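# Move the cardboard box from under a desk into the tote

## Task

Find the cardboard box sitting on the floor beneath one of the desks and get it into the tote near the door, resting fully inside with no part sticking out past the tote's rim. The robot must not tip over or be left leaning, or the task fails. The box has to stay in the tote on its own at the end; a box that is only in place because the robot is holding it does not count.

## Robot and tools

Robot: a Hello Robot Stretch 4 with one arm. It has an omni-wheel base, a lift that rides up a mast, a telescoping arm that reaches forward, a three-joint wrist (yaw, pitch, roll) and a two-finger gripper. It stands about 1.6 m tall, and the base rim is within 0.23 m of the base origin. Loose objects may occasionally get nudged by something outside the robot's control.

Frames: the base frame sits on the floor below the base centre, with x forward, y left and z up. hand_pose is reported in this frame and marks a point between the open fingertips; the printed value may be somewhat off. The odometry frame is the base frame as it was at the start of the scene. Heading in base_odometry is positive to the left, from -3.142 to 3.142, and it counts wheel rotation only, so slipping shows up as travel.

execute_actions(actions, cameras): actions is a list holding one action, or empty to just get the state and images. An action may contain "base", "joints" or both, plus optional "pace" and "contact_limits". Alternatively it is {"end_of_arm": "enable_torque"} on its own, which re-powers wrist or gripper motors that shut off after a torque_fault. Motions in one action start at the same moment and can finish at different times.
- base: exactly one relative move, measured from where the base last reported itself. translate_m is forward distance in metres (positive forward, -2 to 2). strafe_m is sideways distance in metres (positive left, -2 to 2). rotate_rad turns in place in radians (positive counter-clockwise, -3.2 to 3.2).
- joints: absolute targets given by name. lift_m 0 to 1.2 m. arm_m 0 to 0.55 m extension. wrist_yaw_rad -1.134 to 4.276 (0 forward, positive left, 3.14 folded back; above 3.4 the arm can get in the way). wrist_pitch_rad -1.117 to 4.259 (0 level, 1.57 pointing down). wrist_roll_rad -1.117 to 4.259 (0 puts the fingers level; positive is clockwise when viewed from behind). gripper_m -0.038 to 0.141, the fingertip gap in metres, where negative values press the tips together. A joint target outside its range is clipped and reported. Any other out-of-range value or an unknown key rejects the whole call, and nothing moves.
- pace: "slow", "default", "fast" or "max". Base speeds are 0.1, 0.3, 0.4 and 0.6 m/s and turn rates are 1, 2, 3 and 4 rad/s. When the lift is above 0.2 m these are reduced, down to 0.3 m/s and 1 rad/s at 1.2 m.
- contact_limits: {"arm_m": value} from 0 (lightest) to 0.75 (hardest), 0.5 if left out. It sets how hard the arm may push before it stops.
- cameras: any of head_camera, head_left_camera, head_right_camera, wrist_camera, or "all". Leaving it out or giving null means all; [] means none.
A single action runs for at most 15 s. A base or joint left out of an action may still be driving toward its previous target.

wait(seconds 0-10) commands nothing new and returns the state and images. zoom_image(camera, region [x0,y0,x1,y1] in pixels, at most 504x504) gives a closer look at that camera's latest image. read_manual only returns licence texts. finished_scene(scene) ends the scene for good and reports whether it succeeded. The box must already be settled in the tote when you call it. If a result reports a stop, any later execute_actions, wait or finished_scene calls in the same reply are skipped.

Cameras: head_camera is on top of the mast and looks forward and down; you turn the base to aim it. head_left_camera and head_right_camera are fisheyes that look down more steeply and show the base and arm. wrist_camera looks along the fingers, with the fingertips near the bottom of its image.

Result lines: base_status and joint_status say how each motion ended. "done" for the base only means the wheels turned the commanded amount. "off_target" means the part is resting away from its target and may keep pushing. "contact_stop_at_<key>" means it hit something; that lift, arm or wheel goes slack, so a slack lift may sink under load and slack wheels may roll. "limit_stop_at_<name>" means a built-in limit intervened. "limit_stop_at_tilt" means the lean is over 6 degrees, and the lift, arm and wheels go slack and ignore commands. "limit_stop_at_own_body" means the robot was about to hit itself; this can happen with the gripper pitched up below -0.2 and rolled below -0.4 or above 4. "torque_fault" means a wrist or gripper motor went limp; send enable_torque to recover. on_its_own lists anything you did not command; there, "held at" gives the target being held, not the actual position. lidar_m gives 12 distances in 30-degree sectors, starting straight ahead and going counter-clockwise (4th left, 7th behind, 10th right). It covers heights from about 0.15 m up to the robot's height, so it sees desk tops. "-" means nothing seen or closer than 0.25 m. turned_by_wheels vs turned_by_imu: a gap over about 0.1 rad points to a collision or slip. base_tilt is in degrees, with forward and right positive. motor_effort is a percentage, with the peak in brackets; for the wheels, positive turns the base right. wrist_depth_mm is a 7x7 grid of depths in mm from 100 to 2000.

Gripping: command a gap smaller than the object's width. A smaller gap squeezes harder and pulls the object in. Neither the reading nor "done" proves you are holding something; a firm grip shows as a change in gripper effort. If the fingertips get stuck on a surface, raise the lift. To unfold at the start, send lift_m 0.4 together with wrist_yaw_rad 0.

Avoid: driving or turning with more than 1 kg held and arm_m above 0.2, especially at fast paces; long pushes or pulls with the gripper raised high; drops, slams and hard pushes.

Each tool is called after ">>>" in YAML: its name, and indented under it one key for each argument.

## Session

>>> execute_actions:
  actions: []

Scene clock: 0.00 s.
base_odometry: x=+0.000 y=+0.000 heading=+0.000 (m, m, rad; odometry frame)
turned_by_wheels: +0.000 (rad since the last result)
turned_by_imu: +0.000 (rad since the last result)
base_tilt: forward=-0.3 right=+0.0 (deg)
lidar_m: 1.33 1.00 0.89 0.87 1.07 1.39 2.05 0.89 0.76 0.78 0.96 1.32
base_status: not commanded
joint_positions: lift_m=+0.238 arm_m=+0.000 wrist_yaw_rad=+3.057 wrist_pitch_rad=+0.000 wrist_roll_rad=-0.013 gripper_m=+0.057
joint_status: not commanded
motor_effort: lift_m=+18 arm_m=-1 wrist_yaw_rad=+0 wrist_pitch_rad=-6 wrist_roll_rad=-1 gripper_m=-2 wheel_0=+0 wheel_1=+0 wheel_2=+0 (%)
hand_pose: x=-0.1088 y=+0.1114 z=+0.4164 quat_wxyz=(+0.042, +0.000, -0.006, +0.999) (m; base frame)
wrist_depth_mm: 133 136 - - - 1921 1618 / 108 137 - - - 1921 1618 / 113 138 - - - - 1708 / 134 168 - - - - 1661 / 1008 - - - - - 1661 / 1025 1255 195 1281 198 1281 1255 / 991 917 1042 106 960 917 917
pictures: head_camera, head_left_camera, head_right_camera, wrist_camera
Images, in order (width x height): head_camera 420x560, head_left_camera 420x672, head_right_camera 420x672, wrist_camera 616x392.

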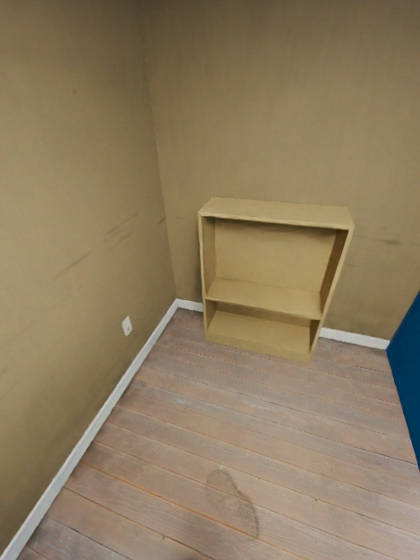

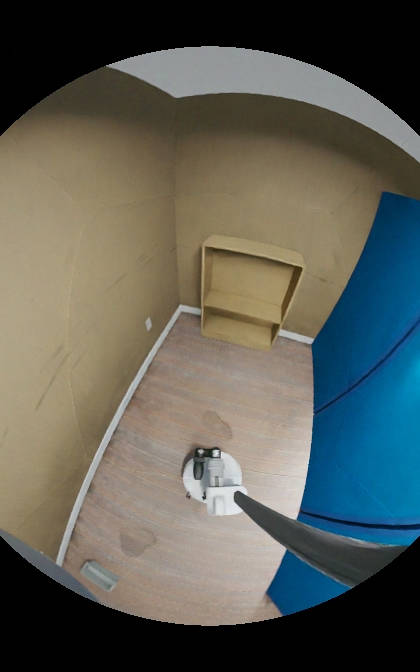

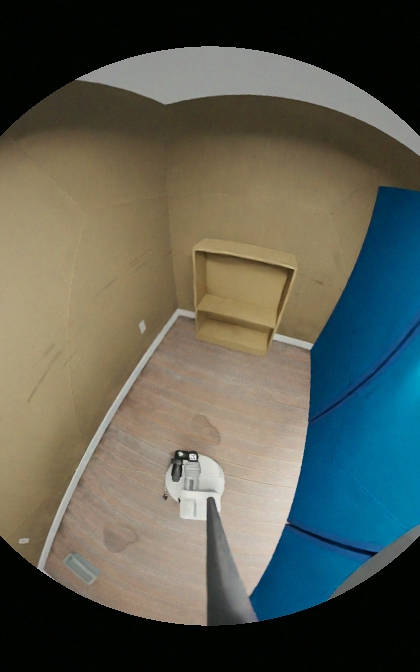

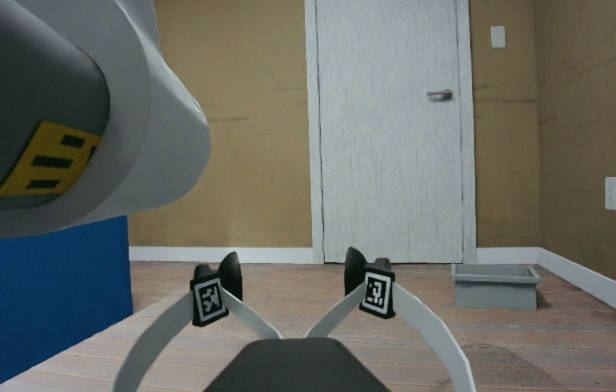

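>>> execute_actions:
  actions:
    - {"base":{"rotate_rad":2.85},"joints":{"lift_m":0.4,"wrist_yaw_rad":0},"pace":"fast"}

Scene clock: 3.13 s.
base_odometry: x=+0.000 y=+0.000 heading=+2.850 (m, m, rad; odometry frame)
turned_by_wheels: +2.850 (rad since the last result)
turned_by_imu: +2.821 (rad since the last result)
base_tilt: forward=-0.3 right=+0.1 (deg)
lidar_m: 2.05 1.11 0.83 0.78 0.82 1.18 1.34 1.24 0.94 0.86 0.93 1.29
base_status: done
joint_positions: lift_m=+0.400 arm_m=+0.000 wrist_yaw_rad=+0.000 wrist_pitch_rad=+0.000 wrist_roll_rad=-0.013 gripper_m=+0.057
joint_status: all done
motor_effort: lift_m=+24(27) arm_m=-1(1) wrist_yaw_rad=-1(7) wrist_pitch_rad=-6(7) wrist_roll_rad=+0(1) gripper_m=-3(2) wheel_0=-2(9) wheel_1=+0(9) wheel_2=-1(11) (%)
hand_pose: x=+0.4599 y=-0.0873 z=+0.5778 quat_wxyz=(+1.000, -0.006, +0.000, +0.000) (m; base frame)
wrist_depth_mm: 1808 1756 1756 1756 1756 1661 1182 / 1808 1808 1808 1756 1756 1708 1205 / 1808 1808 1808 1756 1808 1756 1229 / 1863 1808 1808 1808 1808 1808 1229 / 1863 1863 1756 1808 1808 1808 1255 / 1863 1808 195 1708 198 1618 1229 / 1308 1205 1366 106 1160 1098 1138
pictures: head_camera, head_left_camera, head_right_camera, wrist_camera
camera_calibration (this result's frames):
wrist_camera: T_world_to_cam=[[-0.0408798, -0.998708, -0.0301848, -0.0563769], [-0.0408536, 0.0318556, -0.998657, 0.646756], [0.998329, -0.0395917, -0.042103, -0.208704], [0, 0, 0, 1]] pos_world=[0.232473, -0.0851698, 0.635398]
Images, in order (width x height): head_camera 420x560, head_left_camera 420x672, head_right_camera 420x672, wrist_camera 616x392.

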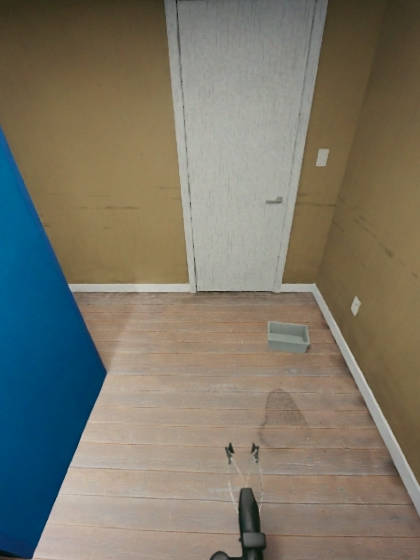

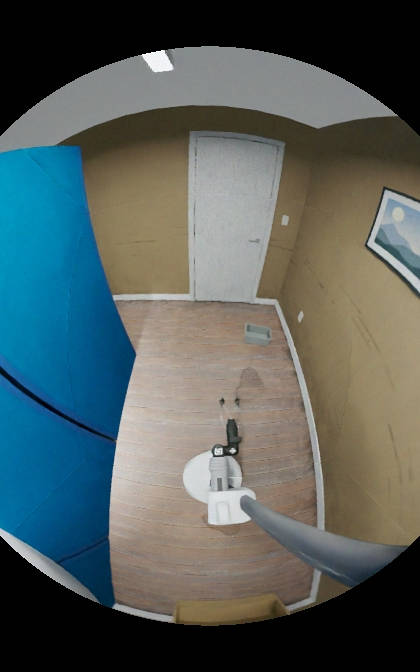

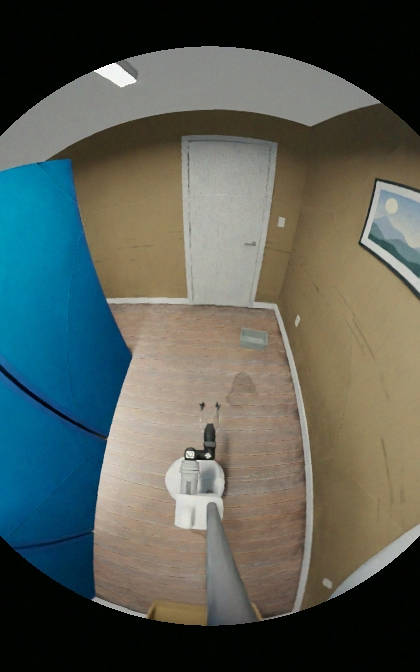

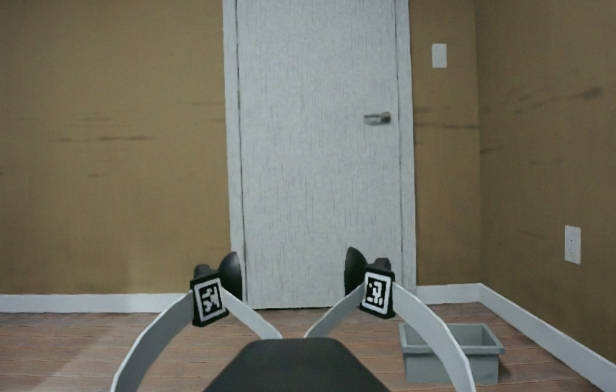

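>>> execute_actions:
  actions:
    - {"base":{"rotate_rad":1.57},"joints":{"lift_m":0.2},"pace":"fast"}
  cameras: []

>>> execute_actions:
  actions:
    - {"base":{"strafe_m":-1.6},"pace":"fast"}

Scene clock: 7.07 s.
base_odometry: x=+0.000 y=+0.000 heading=-1.863 (m, m, rad; odometry frame)
turned_by_wheels: +1.570 (rad since the last result)
turned_by_imu: +1.554 (rad since the last result)
base_tilt: forward=-0.3 right=+0.0 (deg)
lidar_m: 0.75 0.82 1.14 1.32 1.23 0.90 0.88 0.96 1.31 2.04 1.08 0.81
base_status: done
joint_positions: lift_m=+0.200 arm_m=+0.000 wrist_yaw_rad=+0.000 wrist_pitch_rad=+0.000 wrist_roll_rad=-0.013 gripper_m=+0.057
joint_status: all done
motor_effort: lift_m=+14(23) arm_m=-1(1) wrist_yaw_rad=-1(1) wrist_pitch_rad=-7(7) wrist_roll_rad=+0(1) gripper_m=-2(2) wheel_0=+0(6) wheel_1=+0(8) wheel_2=+1(10) (%)
hand_pose: x=+0.4599 y=-0.0873 z=+0.3786 quat_wxyz=(+1.000, -0.006, +0.000, +0.000) (m; base frame)
wrist_depth_mm: 564 564 564 564 559 554 559 / 564 564 564 564 564 564 564 / 569 569 569 569 569 564 564 / 574 574 574 569 574 574 574 / 580 580 574 580 574 574 574 / 580 580 196 580 198 580 580 / 585 585 580 106 580 580 580
pictures: none
No camera images: the call's "cameras" was empty. Leave "cameras" out to get every camera's image.

Scene clock: 12.30 s.
base_odometry: x=-1.532 y=+0.461 heading=-1.863 (m, m, rad; odometry frame)
turned_by_wheels: +0.000 (rad since the last result)
turned_by_imu: -0.003 (rad since the last result)
base_tilt: forward=-0.3 right=+0.1 (deg)
lidar_m: 2.08 0.86 1.09 2.91 1.31 0.42 0.44 0.57 0.46 0.44 0.46 0.70
base_status: done
joint_positions: lift_m=+0.200 arm_m=+0.000 wrist_yaw_rad=+0.000 wrist_pitch_rad=+0.000 wrist_roll_rad=-0.013 gripper_m=+0.057
joint_status: not commanded
motor_effort: lift_m=+14(15) arm_m=-1(1) wrist_yaw_rad=+0(0) wrist_pitch_rad=-7(6) wrist_roll_rad=+0(0) gripper_m=+0(2) wheel_0=+0(11) wheel_1=-1(10) wheel_2=+0(2) (%)
hand_pose: x=+0.4599 y=-0.0874 z=+0.3786 quat_wxyz=(+1.000, -0.006, +0.000, +0.000) (m; base frame)
wrist_depth_mm: 798 - - - 1661 842 585 / 778 - - - 1661 854 591 / 778 - - - 1708 878 603 / 778 - - - 1808 878 609 / 768 - - - 1576 878 603 / 759 1205 195 1182 198 878 609 / 768 842 960 106 866 750 615
pictures: head_camera, head_left_camera, head_right_camera, wrist_camera
camera_calibration (this result's frames):
wrist_camera: T_world_to_cam=[[-0.0410763, -0.9987, -0.0301855, -0.0623574], [-0.0408428, 0.0318641, -0.998657, 0.447762], [0.998321, -0.0397883, -0.0420985, -0.2171], [0, 0, 0, 1]] pos_world=[0.232462, -0.0851819, 0.436139]
Images, in order (width x height): head_camera 420x560, head_left_camera 420x672, head_right_camera 420x672, wrist_camera 616x392.

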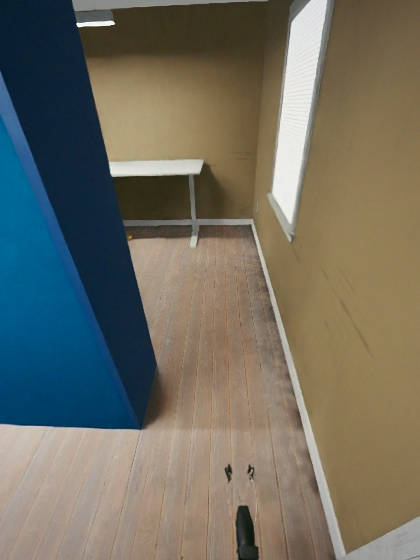

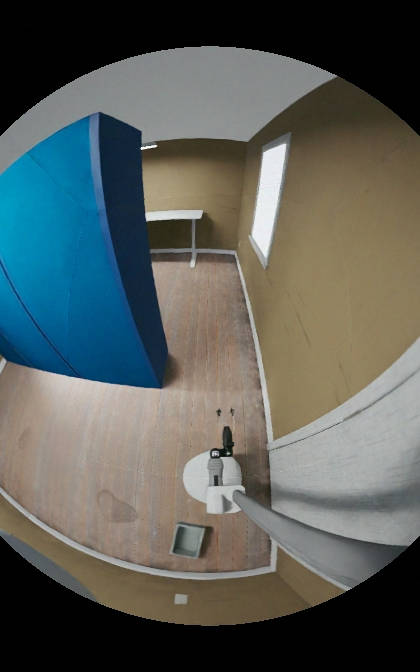

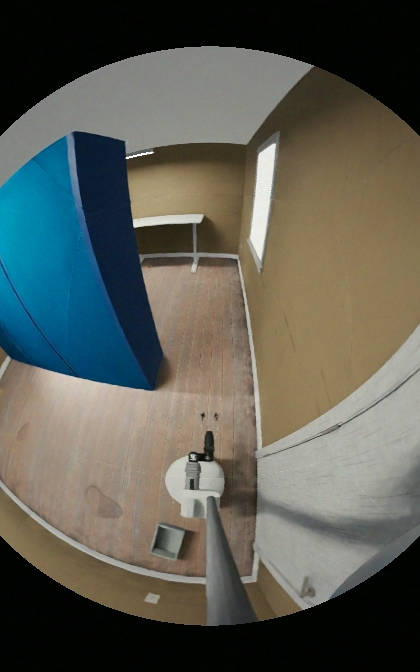

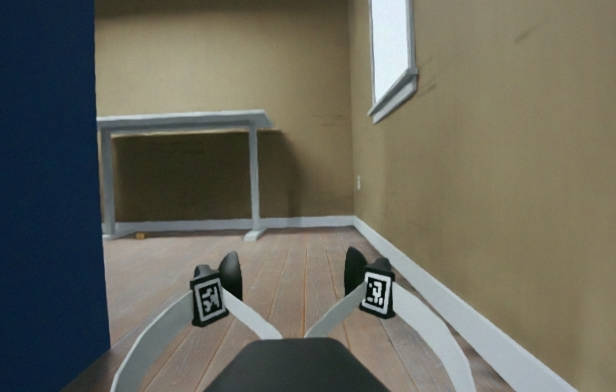

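Clear passage.

>>> execute_actions:
  actions:
    - {"base":{"translate_m":1.8},"pace":"max"}
  cameras: []

>>> execute_actions:
  actions:
    - {"base":{"rotate_rad":0.7},"pace":"fast"}

Scene clock: 17.80 s.
base_odometry: x=-2.051 y=-1.262 heading=-1.864 (m, m, rad; odometry frame)
turned_by_wheels: +0.000 (rad since the last result)
turned_by_imu: -0.005 (rad since the last result)
base_tilt: forward=-0.4 right=+0.1 (deg)
lidar_m: 1.18 1.24 1.77 2.10 0.79 0.69 1.84 0.73 0.50 0.48 0.52 0.73
base_status: done
joint_positions: lift_m=+0.200 arm_m=+0.000 wrist_yaw_rad=+0.000 wrist_pitch_rad=+0.000 wrist_roll_rad=-0.013 gripper_m=+0.057
joint_status: not commanded
motor_effort: lift_m=+15(15) arm_m=-1(0) wrist_yaw_rad=+0(0) wrist_pitch_rad=-7(7) wrist_roll_rad=+0(0) gripper_m=-1(2) wheel_0=-1(8) wheel_1=-3(9) wheel_2=+0(14) (%)
hand_pose: x=+0.4599 y=-0.0874 z=+0.3785 quat_wxyz=(+1.000, -0.006, +0.000, +0.000) (m; base frame)
wrist_depth_mm: 1160 1182 1397 1708 1661 946 654 / 1708 1661 1661 1708 1708 946 654 / 1708 1708 1708 1756 1708 960 668 / 1708 1708 1708 1708 1708 976 683 / 1756 1708 1708 1756 1661 976 683 / 1308 1308 195 1182 198 976 683 / 917 831 960 106 866 798 668
pictures: none
No camera images: the call's "cameras" was empty. Leave "cameras" out to get every camera's image.

Scene clock: 19.03 s.
base_odometry: x=-2.051 y=-1.262 heading=-1.163 (m, m, rad; odometry frame)
turned_by_wheels: +0.700 (rad since the last result)
turned_by_imu: +0.693 (rad since the last result)
base_tilt: forward=-0.4 right=+0.1 (deg)
lidar_m: 1.34 2.44 1.29 0.68 0.77 1.22 0.63 0.47 0.48 0.54 0.97 1.17
base_status: done
joint_positions: lift_m=+0.200 arm_m=+0.000 wrist_yaw_rad=+0.000 wrist_pitch_rad=+0.000 wrist_roll_rad=-0.013 gripper_m=+0.057
joint_status: not commanded
motor_effort: lift_m=+15(15) arm_m=-1(1) wrist_yaw_rad=+0(1) wrist_pitch_rad=-6(7) wrist_roll_rad=+0(1) gripper_m=-1(2) wheel_0=+0(7) wheel_1=+2(6) wheel_2=+2(10) (%)
hand_pose: x=+0.4599 y=-0.0874 z=+0.3785 quat_wxyz=(+1.000, -0.006, +0.000, +0.000) (m; base frame)
wrist_depth_mm: - - - 1397 1229 1160 1308 / - - 1921 1756 1708 1537 1366 / - - - - 1921 1618 1397 / - - - - 1863 1618 1397 / - - - - 1808 1618 1430 / 1308 1308 195 1182 198 1138 1138 / 917 831 946 105 866 831 842
pictures: head_camera, head_left_camera, head_right_camera, wrist_camera
camera_calibration (this result's frames):
wrist_camera: T_world_to_cam=[[-0.0412624, -0.998692, -0.0301858, -0.0623273], [-0.0408368, 0.031872, -0.998657, 0.447694], [0.998313, -0.0399743, -0.0420986, -0.217104], [0, 0, 0, 1]] pos_world=[0.232448, -0.0851933, 0.436072]
Images, in order (width x height): head_camera 420x560, head_left_camera 420x672, head_right_camera 420x672, wrist_camera 616x392.

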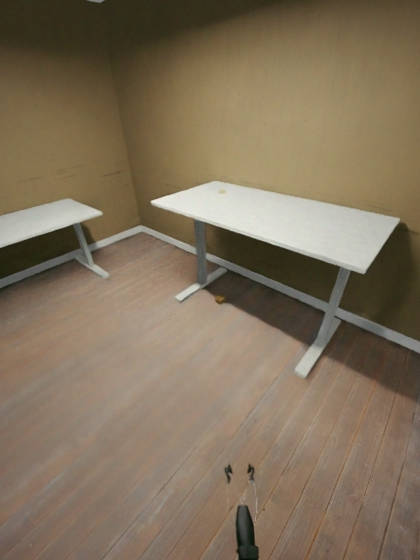

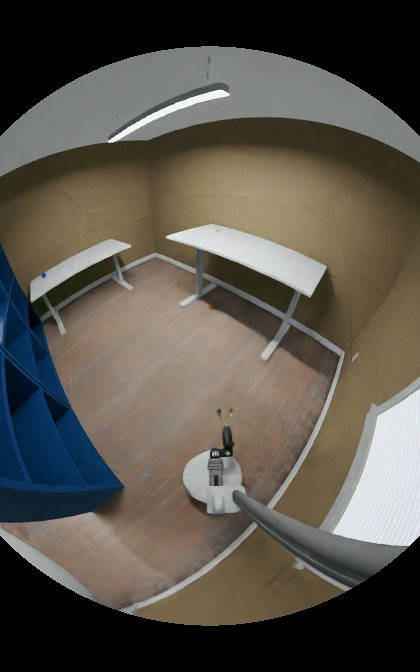

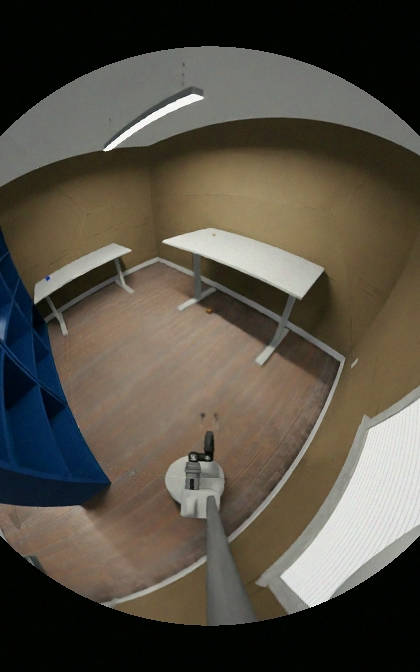

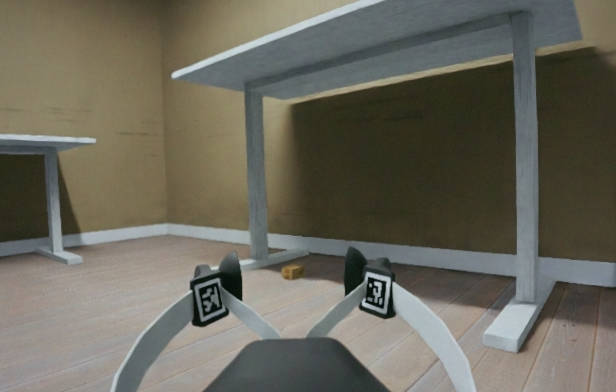

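>>> execute_actions:
  actions:
    - {"base":{"translate_m":1.1},"joints":{"wrist_pitch_rad":0.6,"gripper_m":0.13},"pace":"max"}
  cameras: ["head_camera","wrist_camera"]

Scene clock: 23.83 s.
base_odometry: x=-1.615 y=-2.272 heading=-1.163 (m, m, rad; odometry frame)
turned_by_wheels: +0.000 (rad since the last result)
turned_by_imu: -0.003 (rad since the last result)
base_tilt: forward=-0.3 right=+0.0 (deg)
lidar_m: 0.37 0.65 1.68 1.69 1.39 1.37 1.49 1.23 1.25 0.41 0.34 0.33
base_status: done
joint_positions: lift_m=+0.200 arm_m=+0.000 wrist_yaw_rad=+0.000 wrist_pitch_rad=+0.602 wrist_roll_rad=-0.013 gripper_m=+0.130
joint_status: all done
motor_effort: lift_m=+16(15) arm_m=-1(1) wrist_yaw_rad=+1(0) wrist_pitch_rad=-5(6) wrist_roll_rad=+1(0) gripper_m=+0(5) wheel_0=+0(7) wheel_1=-1(7) wheel_2=+1(17) (%)
hand_pose: x=+0.4092 y=-0.0874 z=+0.2152 quat_wxyz=(+0.955, -0.006, +0.296, +0.002) (m; base frame)
wrist_depth_mm: 1618 1499 1205 1078 946 809 723 / 1098 1078 878 1008 946 854 759 / 809 768 798 809 798 798 759 / 647 640 647 647 640 634 640 / 535 539 539 539 535 535 530 / 459 436 436 459 436 449 455 / 407 402 415 106 413 399 404
pictures: head_camera, wrist_camera
camera_calibration (this result's frames):
wrist_camera: T_world_to_cam=[[-0.0511602, -0.998689, -0.00149325, -0.0714921], [-0.59908, 0.0318855, -0.800054, 0.46817], [0.799053, -0.0400363, -0.599926, 0.0281883], [0, 0, 0, 1]] pos_world=[0.25429, -0.0851977, 0.391365]
Images, in order (width x height): head_camera 420x560, wrist_camera 616x392.

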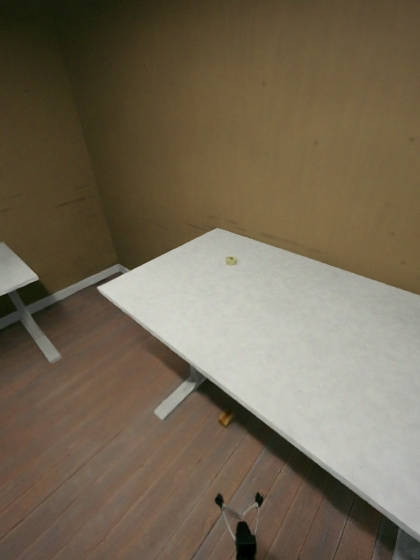

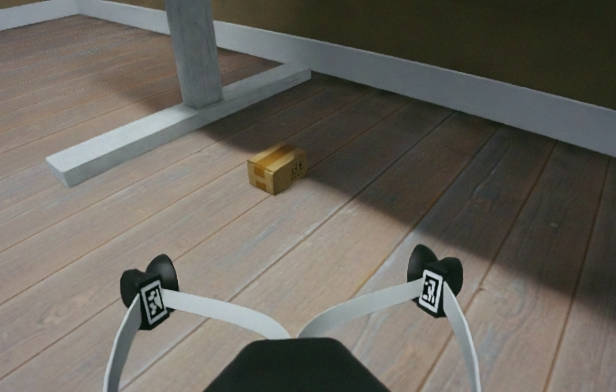

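>>> execute_actions:
  actions:
    - {"base":{"translate_m":0.15},"joints":{"wrist_pitch_rad":1.57,"wrist_roll_rad":0.64,"arm_m":0.51,"lift_m":0.26},"pace":"fast"}
  cameras: []

>>> execute_actions:
  actions:
    - {"base":{"strafe_m":0.03}}
  cameras: ["head_left_camera","wrist_camera"]

Scene clock: 28.07 s.
base_odometry: x=-1.556 y=-2.410 heading=-1.163 (m, m, rad; odometry frame)
turned_by_wheels: +0.000 (rad since the last result)
turned_by_imu: -0.001 (rad since the last result)
base_tilt: forward=-0.4 right=+0.1 (deg)
lidar_m: 0.27 0.44 1.58 1.78 1.50 1.48 1.64 1.35 0.56 0.29 0.25 0.25
base_status: done
joint_positions: lift_m=+0.260 arm_m=+0.509 wrist_yaw_rad=+0.000 wrist_pitch_rad=+1.570 wrist_roll_rad=+0.640 gripper_m=+0.130
joint_status: all done
motor_effort: lift_m=+24(25) arm_m=+5(4) wrist_yaw_rad=+0(2) wrist_pitch_rad=+1(5) wrist_roll_rad=+2(5) gripper_m=+1(1) wheel_0=-1(6) wheel_1=+0(4) wheel_2=+2(13) (%)
hand_pose: x=+0.6803 y=-0.0874 z=+0.1493 quat_wxyz=(+0.672, +0.222, +0.671, -0.222) (m; base frame)
wrist_depth_mm: 355 357 362 364 368 373 375 / 355 359 362 368 368 373 377 / 357 362 364 368 373 375 379 / 359 366 368 370 375 379 382 / 364 366 368 373 377 379 382 / 366 366 324 324 377 382 387 / 368 368 373 106 382 384 387
pictures: none
No camera images: the call's "cameras" was empty. Leave "cameras" out to get every camera's image.

Scene clock: 29.00 s.
base_odometry: x=-1.528 y=-2.398 heading=-1.163 (m, m, rad; odometry frame)
turned_by_wheels: +0.000 (rad since the last result)
turned_by_imu: +0.000 (rad since the last result)
base_tilt: forward=-0.4 right=+0.0 (deg)
lidar_m: 0.27 0.48 1.57 1.77 1.47 1.45 1.65 1.35 0.59 0.30 0.25 0.25
base_status: done
joint_positions: lift_m=+0.260 arm_m=+0.509 wrist_yaw_rad=+0.000 wrist_pitch_rad=+1.570 wrist_roll_rad=+0.640 gripper_m=+0.130
joint_status: not commanded
motor_effort: lift_m=+24(24) arm_m=+5(5) wrist_yaw_rad=-1(0) wrist_pitch_rad=+0(1) wrist_roll_rad=+1(2) gripper_m=-1(0) wheel_0=+1(8) wheel_1=+0(5) wheel_2=+0(3) (%)
hand_pose: x=+0.6803 y=-0.0874 z=+0.1493 quat_wxyz=(+0.672, +0.222, +0.671, -0.222) (m; base frame)
wrist_depth_mm: 355 357 362 364 368 373 375 / 355 359 362 368 373 375 377 / 359 364 364 368 373 375 377 / 362 364 368 370 375 377 382 / 364 366 370 324 377 379 384 / 366 368 373 324 379 384 387 / 368 370 373 106 382 384 387
pictures: head_left_camera, wrist_camera
camera_calibration (this result's frames):
wrist_camera: T_world_to_cam=[[-0.630214, -0.775355, 0.0406787, 0.349464], [-0.774346, 0.631494, 0.0400458, 0.624154], [-0.0567381, -0.00626196, -0.998369, 0.416674], [0, 0, 0, 1]] pos_world=[0.727189, -0.120582, 0.376784]
Images, in order (width x height): head_left_camera 420x672, wrist_camera 616x392.

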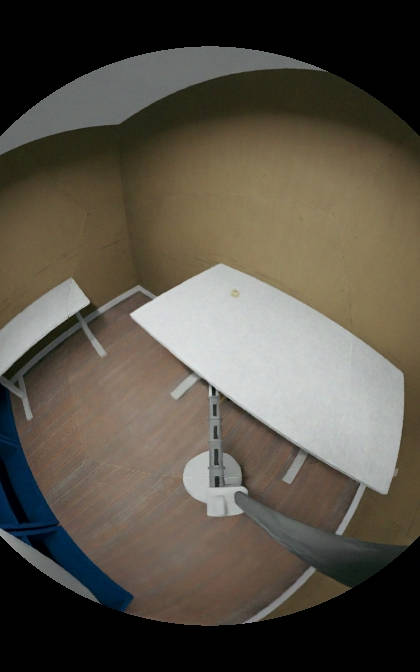

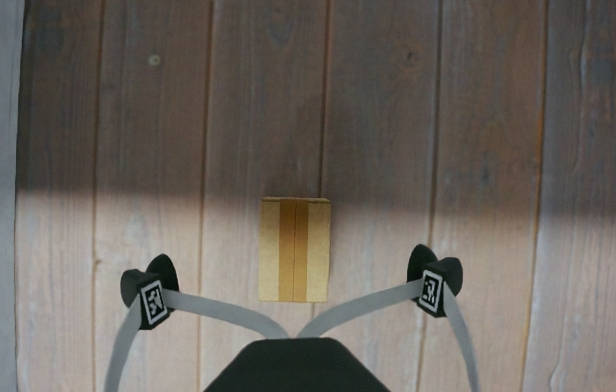

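>>> execute_actions:
  actions:
    - {"joints":{"lift_m":0.147}}
  cameras: ["wrist_camera"]

>>> execute_actions:
  actions:
    - {"joints":{"gripper_m":0.015}}
  cameras: ["wrist_camera"]

>>> execute_actions:
  actions:
    - {"joints":{"lift_m":0.3}}
  cameras: ["wrist_camera"]

Scene clock: 31.80 s.
base_odometry: x=-1.528 y=-2.398 heading=-1.163 (m, m, rad; odometry frame)
turned_by_wheels: +0.000 (rad since the last result)
turned_by_imu: +0.000 (rad since the last result)
base_tilt: forward=-0.4 right=+0.1 (deg)
lidar_m: 0.29 0.47 1.54 1.76 1.49 1.45 1.68 1.37 0.60 0.31 0.25 0.25
base_status: not commanded
joint_positions: lift_m=+0.147 arm_m=+0.509 wrist_yaw_rad=+0.000 wrist_pitch_rad=+1.570 wrist_roll_rad=+0.640 gripper_m=+0.130
joint_status: all done
motor_effort: lift_m=+14(23) arm_m=+5(5) wrist_yaw_rad=+0(0) wrist_pitch_rad=+0(1) wrist_roll_rad=+2(1) gripper_m=+0(1) wheel_0=+1(1) wheel_1=+0(0) wheel_2=+0(0) (%)
hand_pose: x=+0.6803 y=-0.0874 z=+0.0372 quat_wxyz=(+0.672, +0.222, +0.671, -0.222) (m; base frame)
wrist_depth_mm: 248 250 253 255 257 260 263 / 250 251 255 256 258 262 263 / 251 253 256 258 260 263 265 / 252 255 257 258 262 265 267 / 253 255 258 211 263 266 268 / 256 255 211 212 264 267 270 / 256 258 260 106 266 268 272
pictures: wrist_camera
camera_calibration (this result's frames):
wrist_camera: T_world_to_cam=[[-0.630214, -0.775356, 0.0406786, 0.354028], [-0.774346, 0.631494, 0.0400457, 0.628647], [-0.056738, -0.00626198, -0.998369, 0.304701], [0, 0, 0, 1]] pos_world=[0.727192, -0.120582, 0.264628]
Images, in order (width x height): wrist_camera 616x392.

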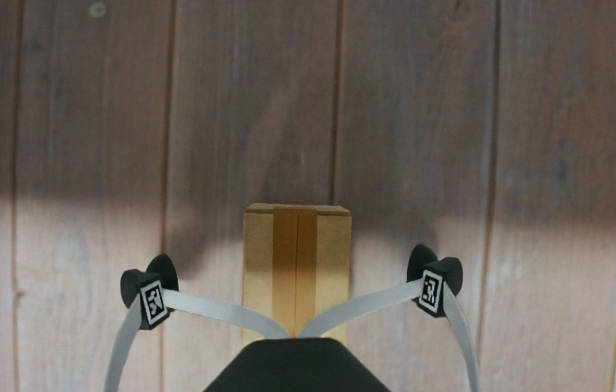

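Scene clock: 33.87 s.
base_odometry: x=-1.528 y=-2.398 heading=-1.163 (m, m, rad; odometry frame)
turned_by_wheels: +0.000 (rad since the last result)
turned_by_imu: +0.000 (rad since the last result)
base_tilt: forward=-0.3 right=+0.0 (deg)
lidar_m: 0.29 0.49 1.54 1.75 1.49 1.46 1.66 1.35 0.61 0.30 0.25 0.25
base_status: not commanded
joint_positions: lift_m=+0.147 arm_m=+0.509 wrist_yaw_rad=+0.000 wrist_pitch_rad=+1.570 wrist_roll_rad=+0.640 gripper_m=+0.015
joint_status: all done
motor_effort: lift_m=+14(14) arm_m=+5(5) wrist_yaw_rad=-1(1) wrist_pitch_rad=+1(1) wrist_roll_rad=+2(1) gripper_m=-17(18) wheel_0=+1(1) wheel_1=+0(0) wheel_2=+0(0) (%)
hand_pose: x=+0.6803 y=-0.0874 z=+0.0372 quat_wxyz=(+0.672, +0.222, +0.671, -0.222) (m; base frame)
wrist_depth_mm: 248 251 253 254 257 260 262 / 249 251 253 256 259 262 263 / 251 253 256 257 259 263 265 / 253 253 257 257 260 265 267 / 254 256 257 197 263 266 268 / 254 256 196 199 188 267 270 / 256 258 260 105 267 268 272
pictures: wrist_camera
camera_calibration (this result's frames):
wrist_camera: T_world_to_cam=[[-0.630213, -0.775355, 0.0406935, 0.354023], [-0.774345, 0.631494, 0.040064, 0.628641], [-0.0567615, -0.00626198, -0.998368, 0.304716], [0, 0, 0, 1]] pos_world=[0.727191, -0.120582, 0.264627]
Images, in order (width x height): wrist_camera 616x392.

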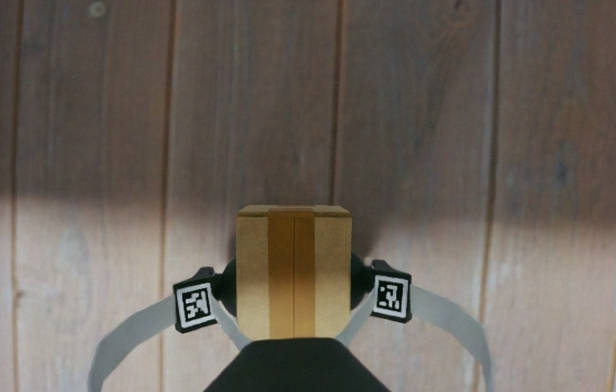

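Scene clock: 35.57 s.
base_odometry: x=-1.528 y=-2.398 heading=-1.163 (m, m, rad; odometry frame)
turned_by_wheels: +0.000 (rad since the last result)
turned_by_imu: +0.000 (rad since the last result)
base_tilt: forward=-0.3 right=+0.1 (deg)
lidar_m: 0.28 0.48 1.55 1.77 1.46 1.45 1.67 1.37 0.62 0.32 0.25 0.25
base_status: not commanded
joint_positions: lift_m=+0.300 arm_m=+0.509 wrist_yaw_rad=+0.000 wrist_pitch_rad=+1.570 wrist_roll_rad=+0.640 gripper_m=+0.015
joint_status: all done
motor_effort: lift_m=+25(24) arm_m=+5(5) wrist_yaw_rad=+0(1) wrist_pitch_rad=+0(1) wrist_roll_rad=+1(1) gripper_m=-18(18) wheel_0=+1(1) wheel_1=+0(0) wheel_2=+0(0) (%)
hand_pose: x=+0.6803 y=-0.0874 z=+0.1893 quat_wxyz=(+0.672, +0.222, +0.671, -0.222) (m; base frame)
wrist_depth_mm: 392 394 399 402 404 410 415 / 394 399 399 407 410 415 418 / 394 399 402 407 413 415 418 / 399 402 407 410 413 421 421 / 402 402 407 197 415 424 424 / 404 404 197 198 188 424 424 / 404 410 413 105 421 427 430
pictures: wrist_camera
camera_calibration (this result's frames):
wrist_camera: T_world_to_cam=[[-0.630211, -0.775355, 0.0407153, 0.347824], [-0.774344, 0.631494, 0.0400908, 0.622537], [-0.0567961, -0.00626199, -0.998366, 0.456571], [0, 0, 0, 1]] pos_world=[0.727192, -0.120582, 0.416705]
Images, in order (width x height): wrist_camera 616x392.

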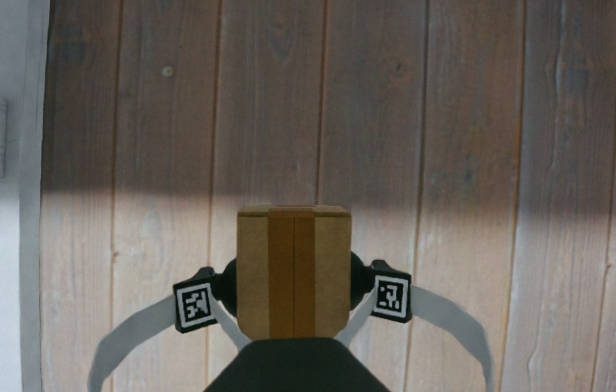

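>>> execute_actions:
  actions:
    - {"base":{"translate_m":-1.28},"joints":{"arm_m":0.17,"wrist_roll_rad":1.57},"pace":"max"}
  cameras: []

>>> execute_actions:
  actions:
    - {"base":{"rotate_rad":2.46},"joints":{"lift_m":0.38},"pace":"fast"}
  cameras: ["head_camera","wrist_camera"]

Scene clock: 40.37 s.
base_odometry: x=-2.035 y=-1.223 heading=-1.163 (m, m, rad; odometry frame)
turned_by_wheels: +0.000 (rad since the last result)
turned_by_imu: +0.002 (rad since the last result)
base_tilt: forward=-0.3 right=+0.0 (deg)
lidar_m: 1.40 2.44 1.21 0.65 0.74 1.21 0.63 0.50 0.48 0.55 0.93 1.22
base_status: done
joint_positions: lift_m=+0.300 arm_m=+0.171 wrist_yaw_rad=+0.000 wrist_pitch_rad=+1.570 wrist_roll_rad=+1.570 gripper_m=+0.015
joint_status: all done
motor_effort: lift_m=+24(25) arm_m=-5(6) wrist_yaw_rad=+0(1) wrist_pitch_rad=-1(1) wrist_roll_rad=+1(6) gripper_m=-17(19) wheel_0=+0(7) wheel_1=+2(6) wheel_2=-1(15) (%)
hand_pose: x=+0.3419 y=-0.0874 z=+0.1893 quat_wxyz=(+0.500, +0.500, +0.500, -0.500) (m; base frame)
wrist_depth_mm: 394 399 402 407 413 413 418 / 394 399 404 410 410 418 418 / 397 402 407 413 413 421 307 / 399 402 407 410 415 368 255 / 402 407 407 198 418 297 233 / 404 407 196 198 188 250 217 / 404 410 413 106 421 241 214
pictures: none
No camera images: the call's "cameras" was empty. Leave "cameras" out to get every camera's image.

Scene clock: 42.47 s.
base_odometry: x=-2.035 y=-1.223 heading=+1.297 (m, m, rad; odometry frame)
turned_by_wheels: +2.460 (rad since the last result)
turned_by_imu: +2.435 (rad since the last result)
base_tilt: forward=-0.4 right=+0.1 (deg)
lidar_m: 1.68 0.71 0.51 0.48 0.51 0.76 1.27 1.29 1.92 1.80 0.72 0.66
base_status: done
joint_positions: lift_m=+0.380 arm_m=+0.171 wrist_yaw_rad=+0.000 wrist_pitch_rad=+1.570 wrist_roll_rad=+1.570 gripper_m=+0.015
joint_status: all done
motor_effort: lift_m=+23(25) arm_m=-5(5) wrist_yaw_rad=+0(1) wrist_pitch_rad=+1(3) wrist_roll_rad=+2(2) gripper_m=-17(18) wheel_0=+1(8) wheel_1=+1(6) wheel_2=+1(13) (%)
hand_pose: x=+0.3421 y=-0.0874 z=+0.2694 quat_wxyz=(+0.501, +0.500, +0.500, -0.499) (m; base frame)
wrist_depth_mm: 473 473 480 484 488 496 500 / 473 477 484 484 492 500 500 / 473 480 488 492 492 504 329 / 477 480 484 488 496 347 289 / 480 484 488 197 466 304 290 / 480 484 197 198 187 290 290 / 484 488 492 106 504 291 291
pictures: head_camera, wrist_camera
camera_calibration (this result's frames):
wrist_camera: T_world_to_cam=[[-0.998339, 0.0413801, 0.0400958, 0.32895], [0.0430174, 0.998238, 0.040872, 0.109654], [-0.0383339, 0.042529, -0.99836, 0.515298], [0, 0, 0, 1]] pos_world=[0.343439, -0.144987, 0.496781]
Images, in order (width x height): head_camera 420x560, wrist_camera 616x392.

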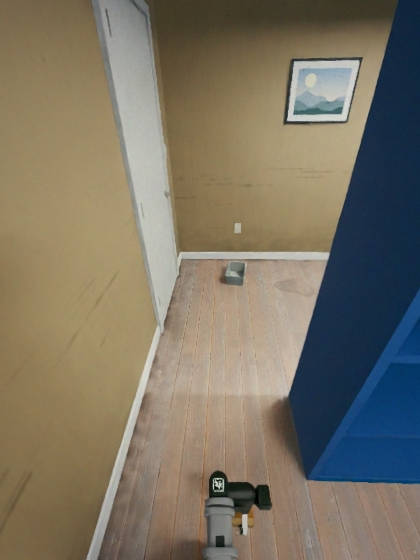

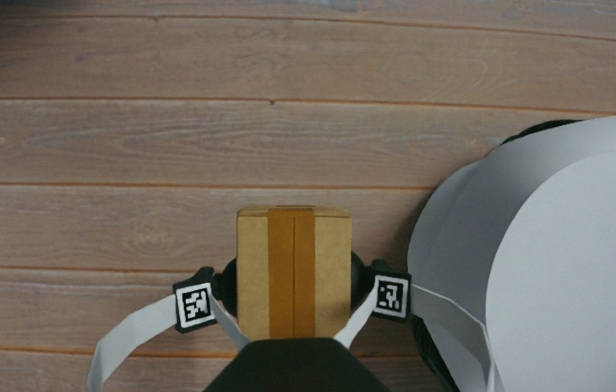

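>>> execute_actions:
  actions:
    - {"base":{"translate_m":1.75},"pace":"max"}
  cameras: ["head_camera","wrist_camera"]

Scene clock: 47.97 s.
base_odometry: x=-1.562 y=+0.462 heading=+1.297 (m, m, rad; odometry frame)
turned_by_wheels: +0.000 (rad since the last result)
turned_by_imu: -0.005 (rad since the last result)
base_tilt: forward=-0.4 right=+0.0 (deg)
lidar_m: 0.55 0.55 0.42 0.40 0.42 0.67 2.30 0.89 1.08 3.00 1.31 0.46
base_status: done
joint_positions: lift_m=+0.380 arm_m=+0.171 wrist_yaw_rad=+0.000 wrist_pitch_rad=+1.570 wrist_roll_rad=+1.570 gripper_m=+0.015
joint_status: not commanded
motor_effort: lift_m=+23(23) arm_m=-5(5) wrist_yaw_rad=+0(1) wrist_pitch_rad=+0(1) wrist_roll_rad=+2(1) gripper_m=-18(17) wheel_0=+0(8) wheel_1=-1(5) wheel_2=+0(10) (%)
hand_pose: x=+0.3420 y=-0.0874 z=+0.2694 quat_wxyz=(+0.501, +0.500, +0.500, -0.499) (m; base frame)
wrist_depth_mm: 415 382 477 480 492 492 500 / 469 473 477 484 492 496 500 / 473 477 484 488 492 496 329 / 469 477 488 492 496 345 289 / 480 484 488 197 466 304 289 / 480 488 196 198 188 290 290 / 484 488 492 106 504 290 291
pictures: head_camera, wrist_camera
camera_calibration (this result's frames):
wrist_camera: T_world_to_cam=[[-0.998316, 0.0416424, 0.0403897, 0.328751], [0.0432917, 0.998227, 0.0408593, 0.109568], [-0.0386166, 0.042539, -0.998348, 0.515388], [0, 0, 0, 1]] pos_world=[0.343356, -0.144988, 0.496782]
Images, in order (width x height): head_camera 420x560, wrist_camera 616x392.

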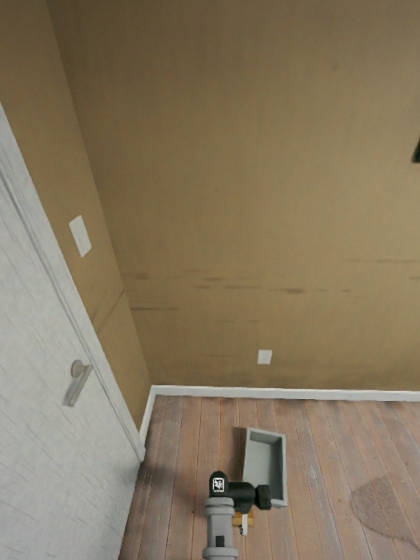

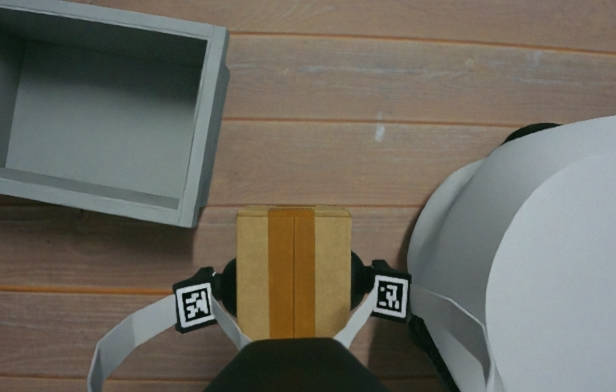

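>>> execute_actions:
  actions:
    - {"base":{"strafe_m":-0.13},"joints":{"arm_m":0.415,"wrist_roll_rad":1.72},"pace":"fast"}
  cameras: ["head_camera","wrist_camera"]

Scene clock: 50.63 s.
base_odometry: x=-1.437 y=+0.427 heading=+1.297 (m, m, rad; odometry frame)
turned_by_wheels: +0.000 (rad since the last result)
turned_by_imu: -0.001 (rad since the last result)
base_tilt: forward=-0.4 right=+0.1 (deg)
lidar_m: 0.43 0.70 0.55 0.53 0.54 0.89 1.18 0.82 1.13 2.85 1.26 0.42
base_status: done
joint_positions: lift_m=+0.380 arm_m=+0.414 wrist_yaw_rad=+0.000 wrist_pitch_rad=+1.570 wrist_roll_rad=+1.720 gripper_m=+0.015
joint_status: all done
motor_effort: lift_m=+23(23) arm_m=+5(4) wrist_yaw_rad=+0(0) wrist_pitch_rad=+1(1) wrist_roll_rad=+2(5) gripper_m=-20(20) wheel_0=-2(10) wheel_1=-1(9) wheel_2=+0(0) (%)
hand_pose: x=+0.5854 y=-0.0874 z=+0.2694 quat_wxyz=(+0.462, +0.536, +0.461, -0.535) (m; base frame)
wrist_depth_mm: 466 473 477 484 488 496 496 / 473 477 480 480 488 492 500 / 473 477 452 488 442 496 500 / 477 477 480 488 488 500 504 / 477 480 404 198 480 500 508 / 484 484 196 198 187 504 512 / 484 492 492 106 500 508 512
pictures: head_camera, wrist_camera
camera_calibration (this result's frames):
wrist_camera: T_world_to_cam=[[-0.980901, 0.19031, 0.0401947, 0.574572], [0.191924, 0.980551, 0.0410375, 0.0104328], [-0.0316031, 0.047968, -0.998349, 0.521156], [0, 0, 0, 1]] pos_world=[0.578066, -0.144575, 0.496773]
Images, in order (width x height): head_camera 420x560, wrist_camera 616x392.

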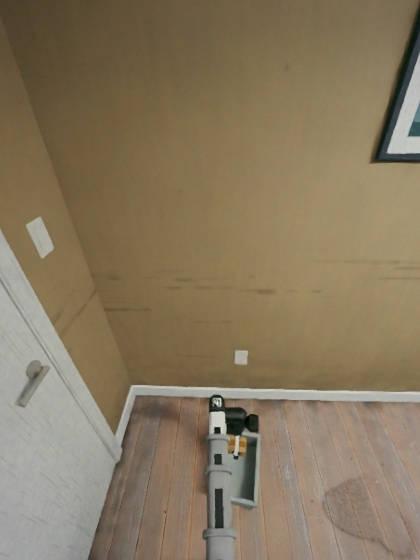

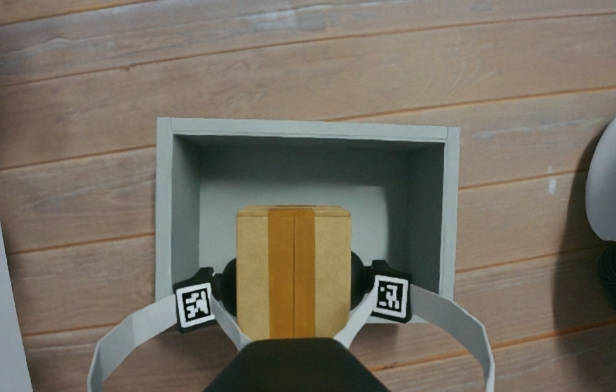

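>>> execute_actions:
  actions:
    - {"base":{"strafe_m":-0.02},"joints":{"lift_m":0.158,"arm_m":0.405}}
  cameras: ["wrist_camera"]

>>> execute_actions:
  actions:
    - {"joints":{"gripper_m":0.1}}
  cameras: []

>>> execute_actions:
  actions:
    - {"joints":{"lift_m":0.36},"pace":"fast"}
  cameras: ["wrist_camera"]

Scene clock: 54.03 s.
base_odometry: x=-1.418 y=+0.422 heading=+1.297 (m, m, rad; odometry frame)
turned_by_wheels: +0.000 (rad since the last result)
turned_by_imu: -0.001 (rad since the last result)
base_tilt: forward=-0.4 right=+0.0 (deg)
lidar_m: 0.94 0.76 0.59 0.55 0.58 0.90 1.14 0.80 1.09 2.82 1.30 0.44
base_status: done
joint_positions: lift_m=+0.158 arm_m=+0.406 wrist_yaw_rad=+0.000 wrist_pitch_rad=+1.570 wrist_roll_rad=+1.720 gripper_m=+0.015
joint_status: all done
motor_effort: lift_m=+14(22) arm_m=-5(5) wrist_yaw_rad=+0(0) wrist_pitch_rad=+1(1) wrist_roll_rad=+2(1) gripper_m=-19(18) wheel_0=+0(7) wheel_1=+0(9) wheel_2=+0(2) (%)
hand_pose: x=+0.5771 y=-0.0874 z=+0.0481 quat_wxyz=(+0.462, +0.536, +0.461, -0.536) (m; base frame)
wrist_depth_mm: 258 262 264 267 268 272 274 / 146 147 149 267 270 273 276 / 175 223 215 206 194 181 174 / 182 262 265 267 271 272 214 / 183 264 266 197 272 273 213 / 182 243 198 198 187 249 210 / 187 264 268 106 274 247 208
pictures: wrist_camera
camera_calibration (this result's frames):
wrist_camera: T_world_to_cam=[[-0.980882, 0.190378, 0.040322, 0.575302], [0.191997, 0.980538, 0.0410125, 0.0210637], [-0.0317294, 0.0479702, -0.998345, 0.300106], [0, 0, 0, 1]] pos_world=[0.569782, -0.144575, 0.275548]
Images, in order (width x height): wrist_camera 616x392.

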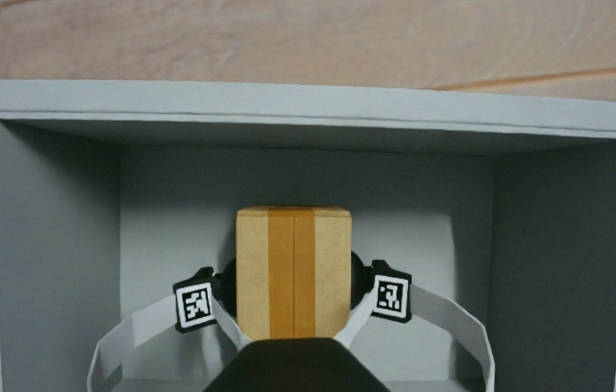

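Scene clock: 55.70 s.
base_odometry: x=-1.418 y=+0.422 heading=+1.297 (m, m, rad; odometry frame)
turned_by_wheels: +0.000 (rad since the last result)
turned_by_imu: +0.000 (rad since the last result)
base_tilt: forward=-0.3 right=+0.0 (deg)
lidar_m: 0.95 0.74 0.57 0.54 0.59 0.89 1.13 0.80 1.12 2.83 1.27 0.42
base_status: not commanded
joint_positions: lift_m=+0.158 arm_m=+0.406 wrist_yaw_rad=+0.000 wrist_pitch_rad=+1.570 wrist_roll_rad=+1.720 gripper_m=+0.100
joint_status: all done
motor_effort: lift_m=+14(14) arm_m=-5(5) wrist_yaw_rad=+0(1) wrist_pitch_rad=+0(1) wrist_roll_rad=+1(1) gripper_m=-1(19) wheel_0=+0(0) wheel_1=+0(0) wheel_2=+0(0) (%)
hand_pose: x=+0.5771 y=-0.0874 z=+0.0481 quat_wxyz=(+0.462, +0.536, +0.461, -0.536) (m; base frame)
wrist_depth_mm: 259 262 264 267 268 273 276 / 146 147 149 267 270 272 277 / 175 222 215 205 194 182 174 / 182 263 265 267 271 272 214 / 182 264 266 220 272 274 213 / 182 243 218 220 273 266 211 / 187 243 268 106 273 260 208
pictures: none
No camera images: the call's "cameras" was empty. Leave "cameras" out to get every camera's image.

Scene clock: 57.27 s.
base_odometry: x=-1.418 y=+0.422 heading=+1.297 (m, m, rad; odometry frame)
turned_by_wheels: +0.000 (rad since the last result)
turned_by_imu: +0.000 (rad since the last result)
base_tilt: forward=-0.3 right=+0.0 (deg)
lidar_m: 0.63 0.74 0.56 0.55 0.55 0.90 1.13 0.80 1.12 2.83 1.27 0.42
base_status: not commanded
joint_positions: lift_m=+0.360 arm_m=+0.406 wrist_yaw_rad=+0.000 wrist_pitch_rad=+1.570 wrist_roll_rad=+1.720 gripper_m=+0.100
joint_status: all done
motor_effort: lift_m=+24(28) arm_m=-5(5) wrist_yaw_rad=+0(0) wrist_pitch_rad=+1(1) wrist_roll_rad=+1(1) gripper_m=-2(1) wheel_0=+0(0) wheel_1=+0(0) wheel_2=+0(0) (%)
hand_pose: x=+0.5771 y=-0.0874 z=+0.2493 quat_wxyz=(+0.462, +0.536, +0.461, -0.536) (m; base frame)
wrist_depth_mm: 449 455 459 462 469 473 477 / 452 459 462 466 469 477 484 / 452 459 462 466 469 477 488 / 459 459 462 466 473 484 484 / 459 459 466 421 473 484 488 / 462 466 362 436 373 488 488 / 469 466 469 105 484 488 500
pictures: wrist_camera
camera_calibration (this result's frames):
wrist_camera: T_world_to_cam=[[-0.980882, 0.190378, 0.0403222, 0.567188], [0.191997, 0.980538, 0.0410125, 0.0128153], [-0.0317296, 0.0479702, -0.998345, 0.500912], [0, 0, 0, 1]] pos_world=[0.569778, -0.144575, 0.476687]
Images, in order (width x height): wrist_camera 616x392.

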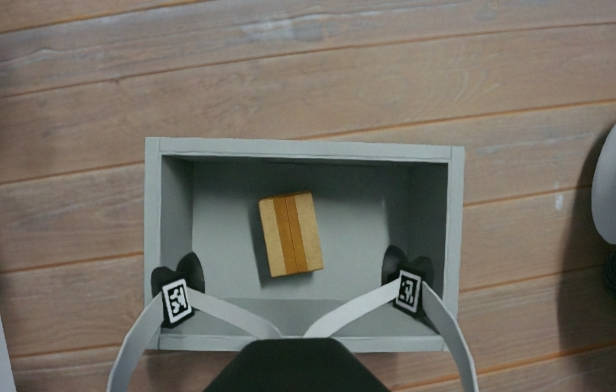

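>>> finished_scene:
  scene: 1

The scene is finished: the task was done.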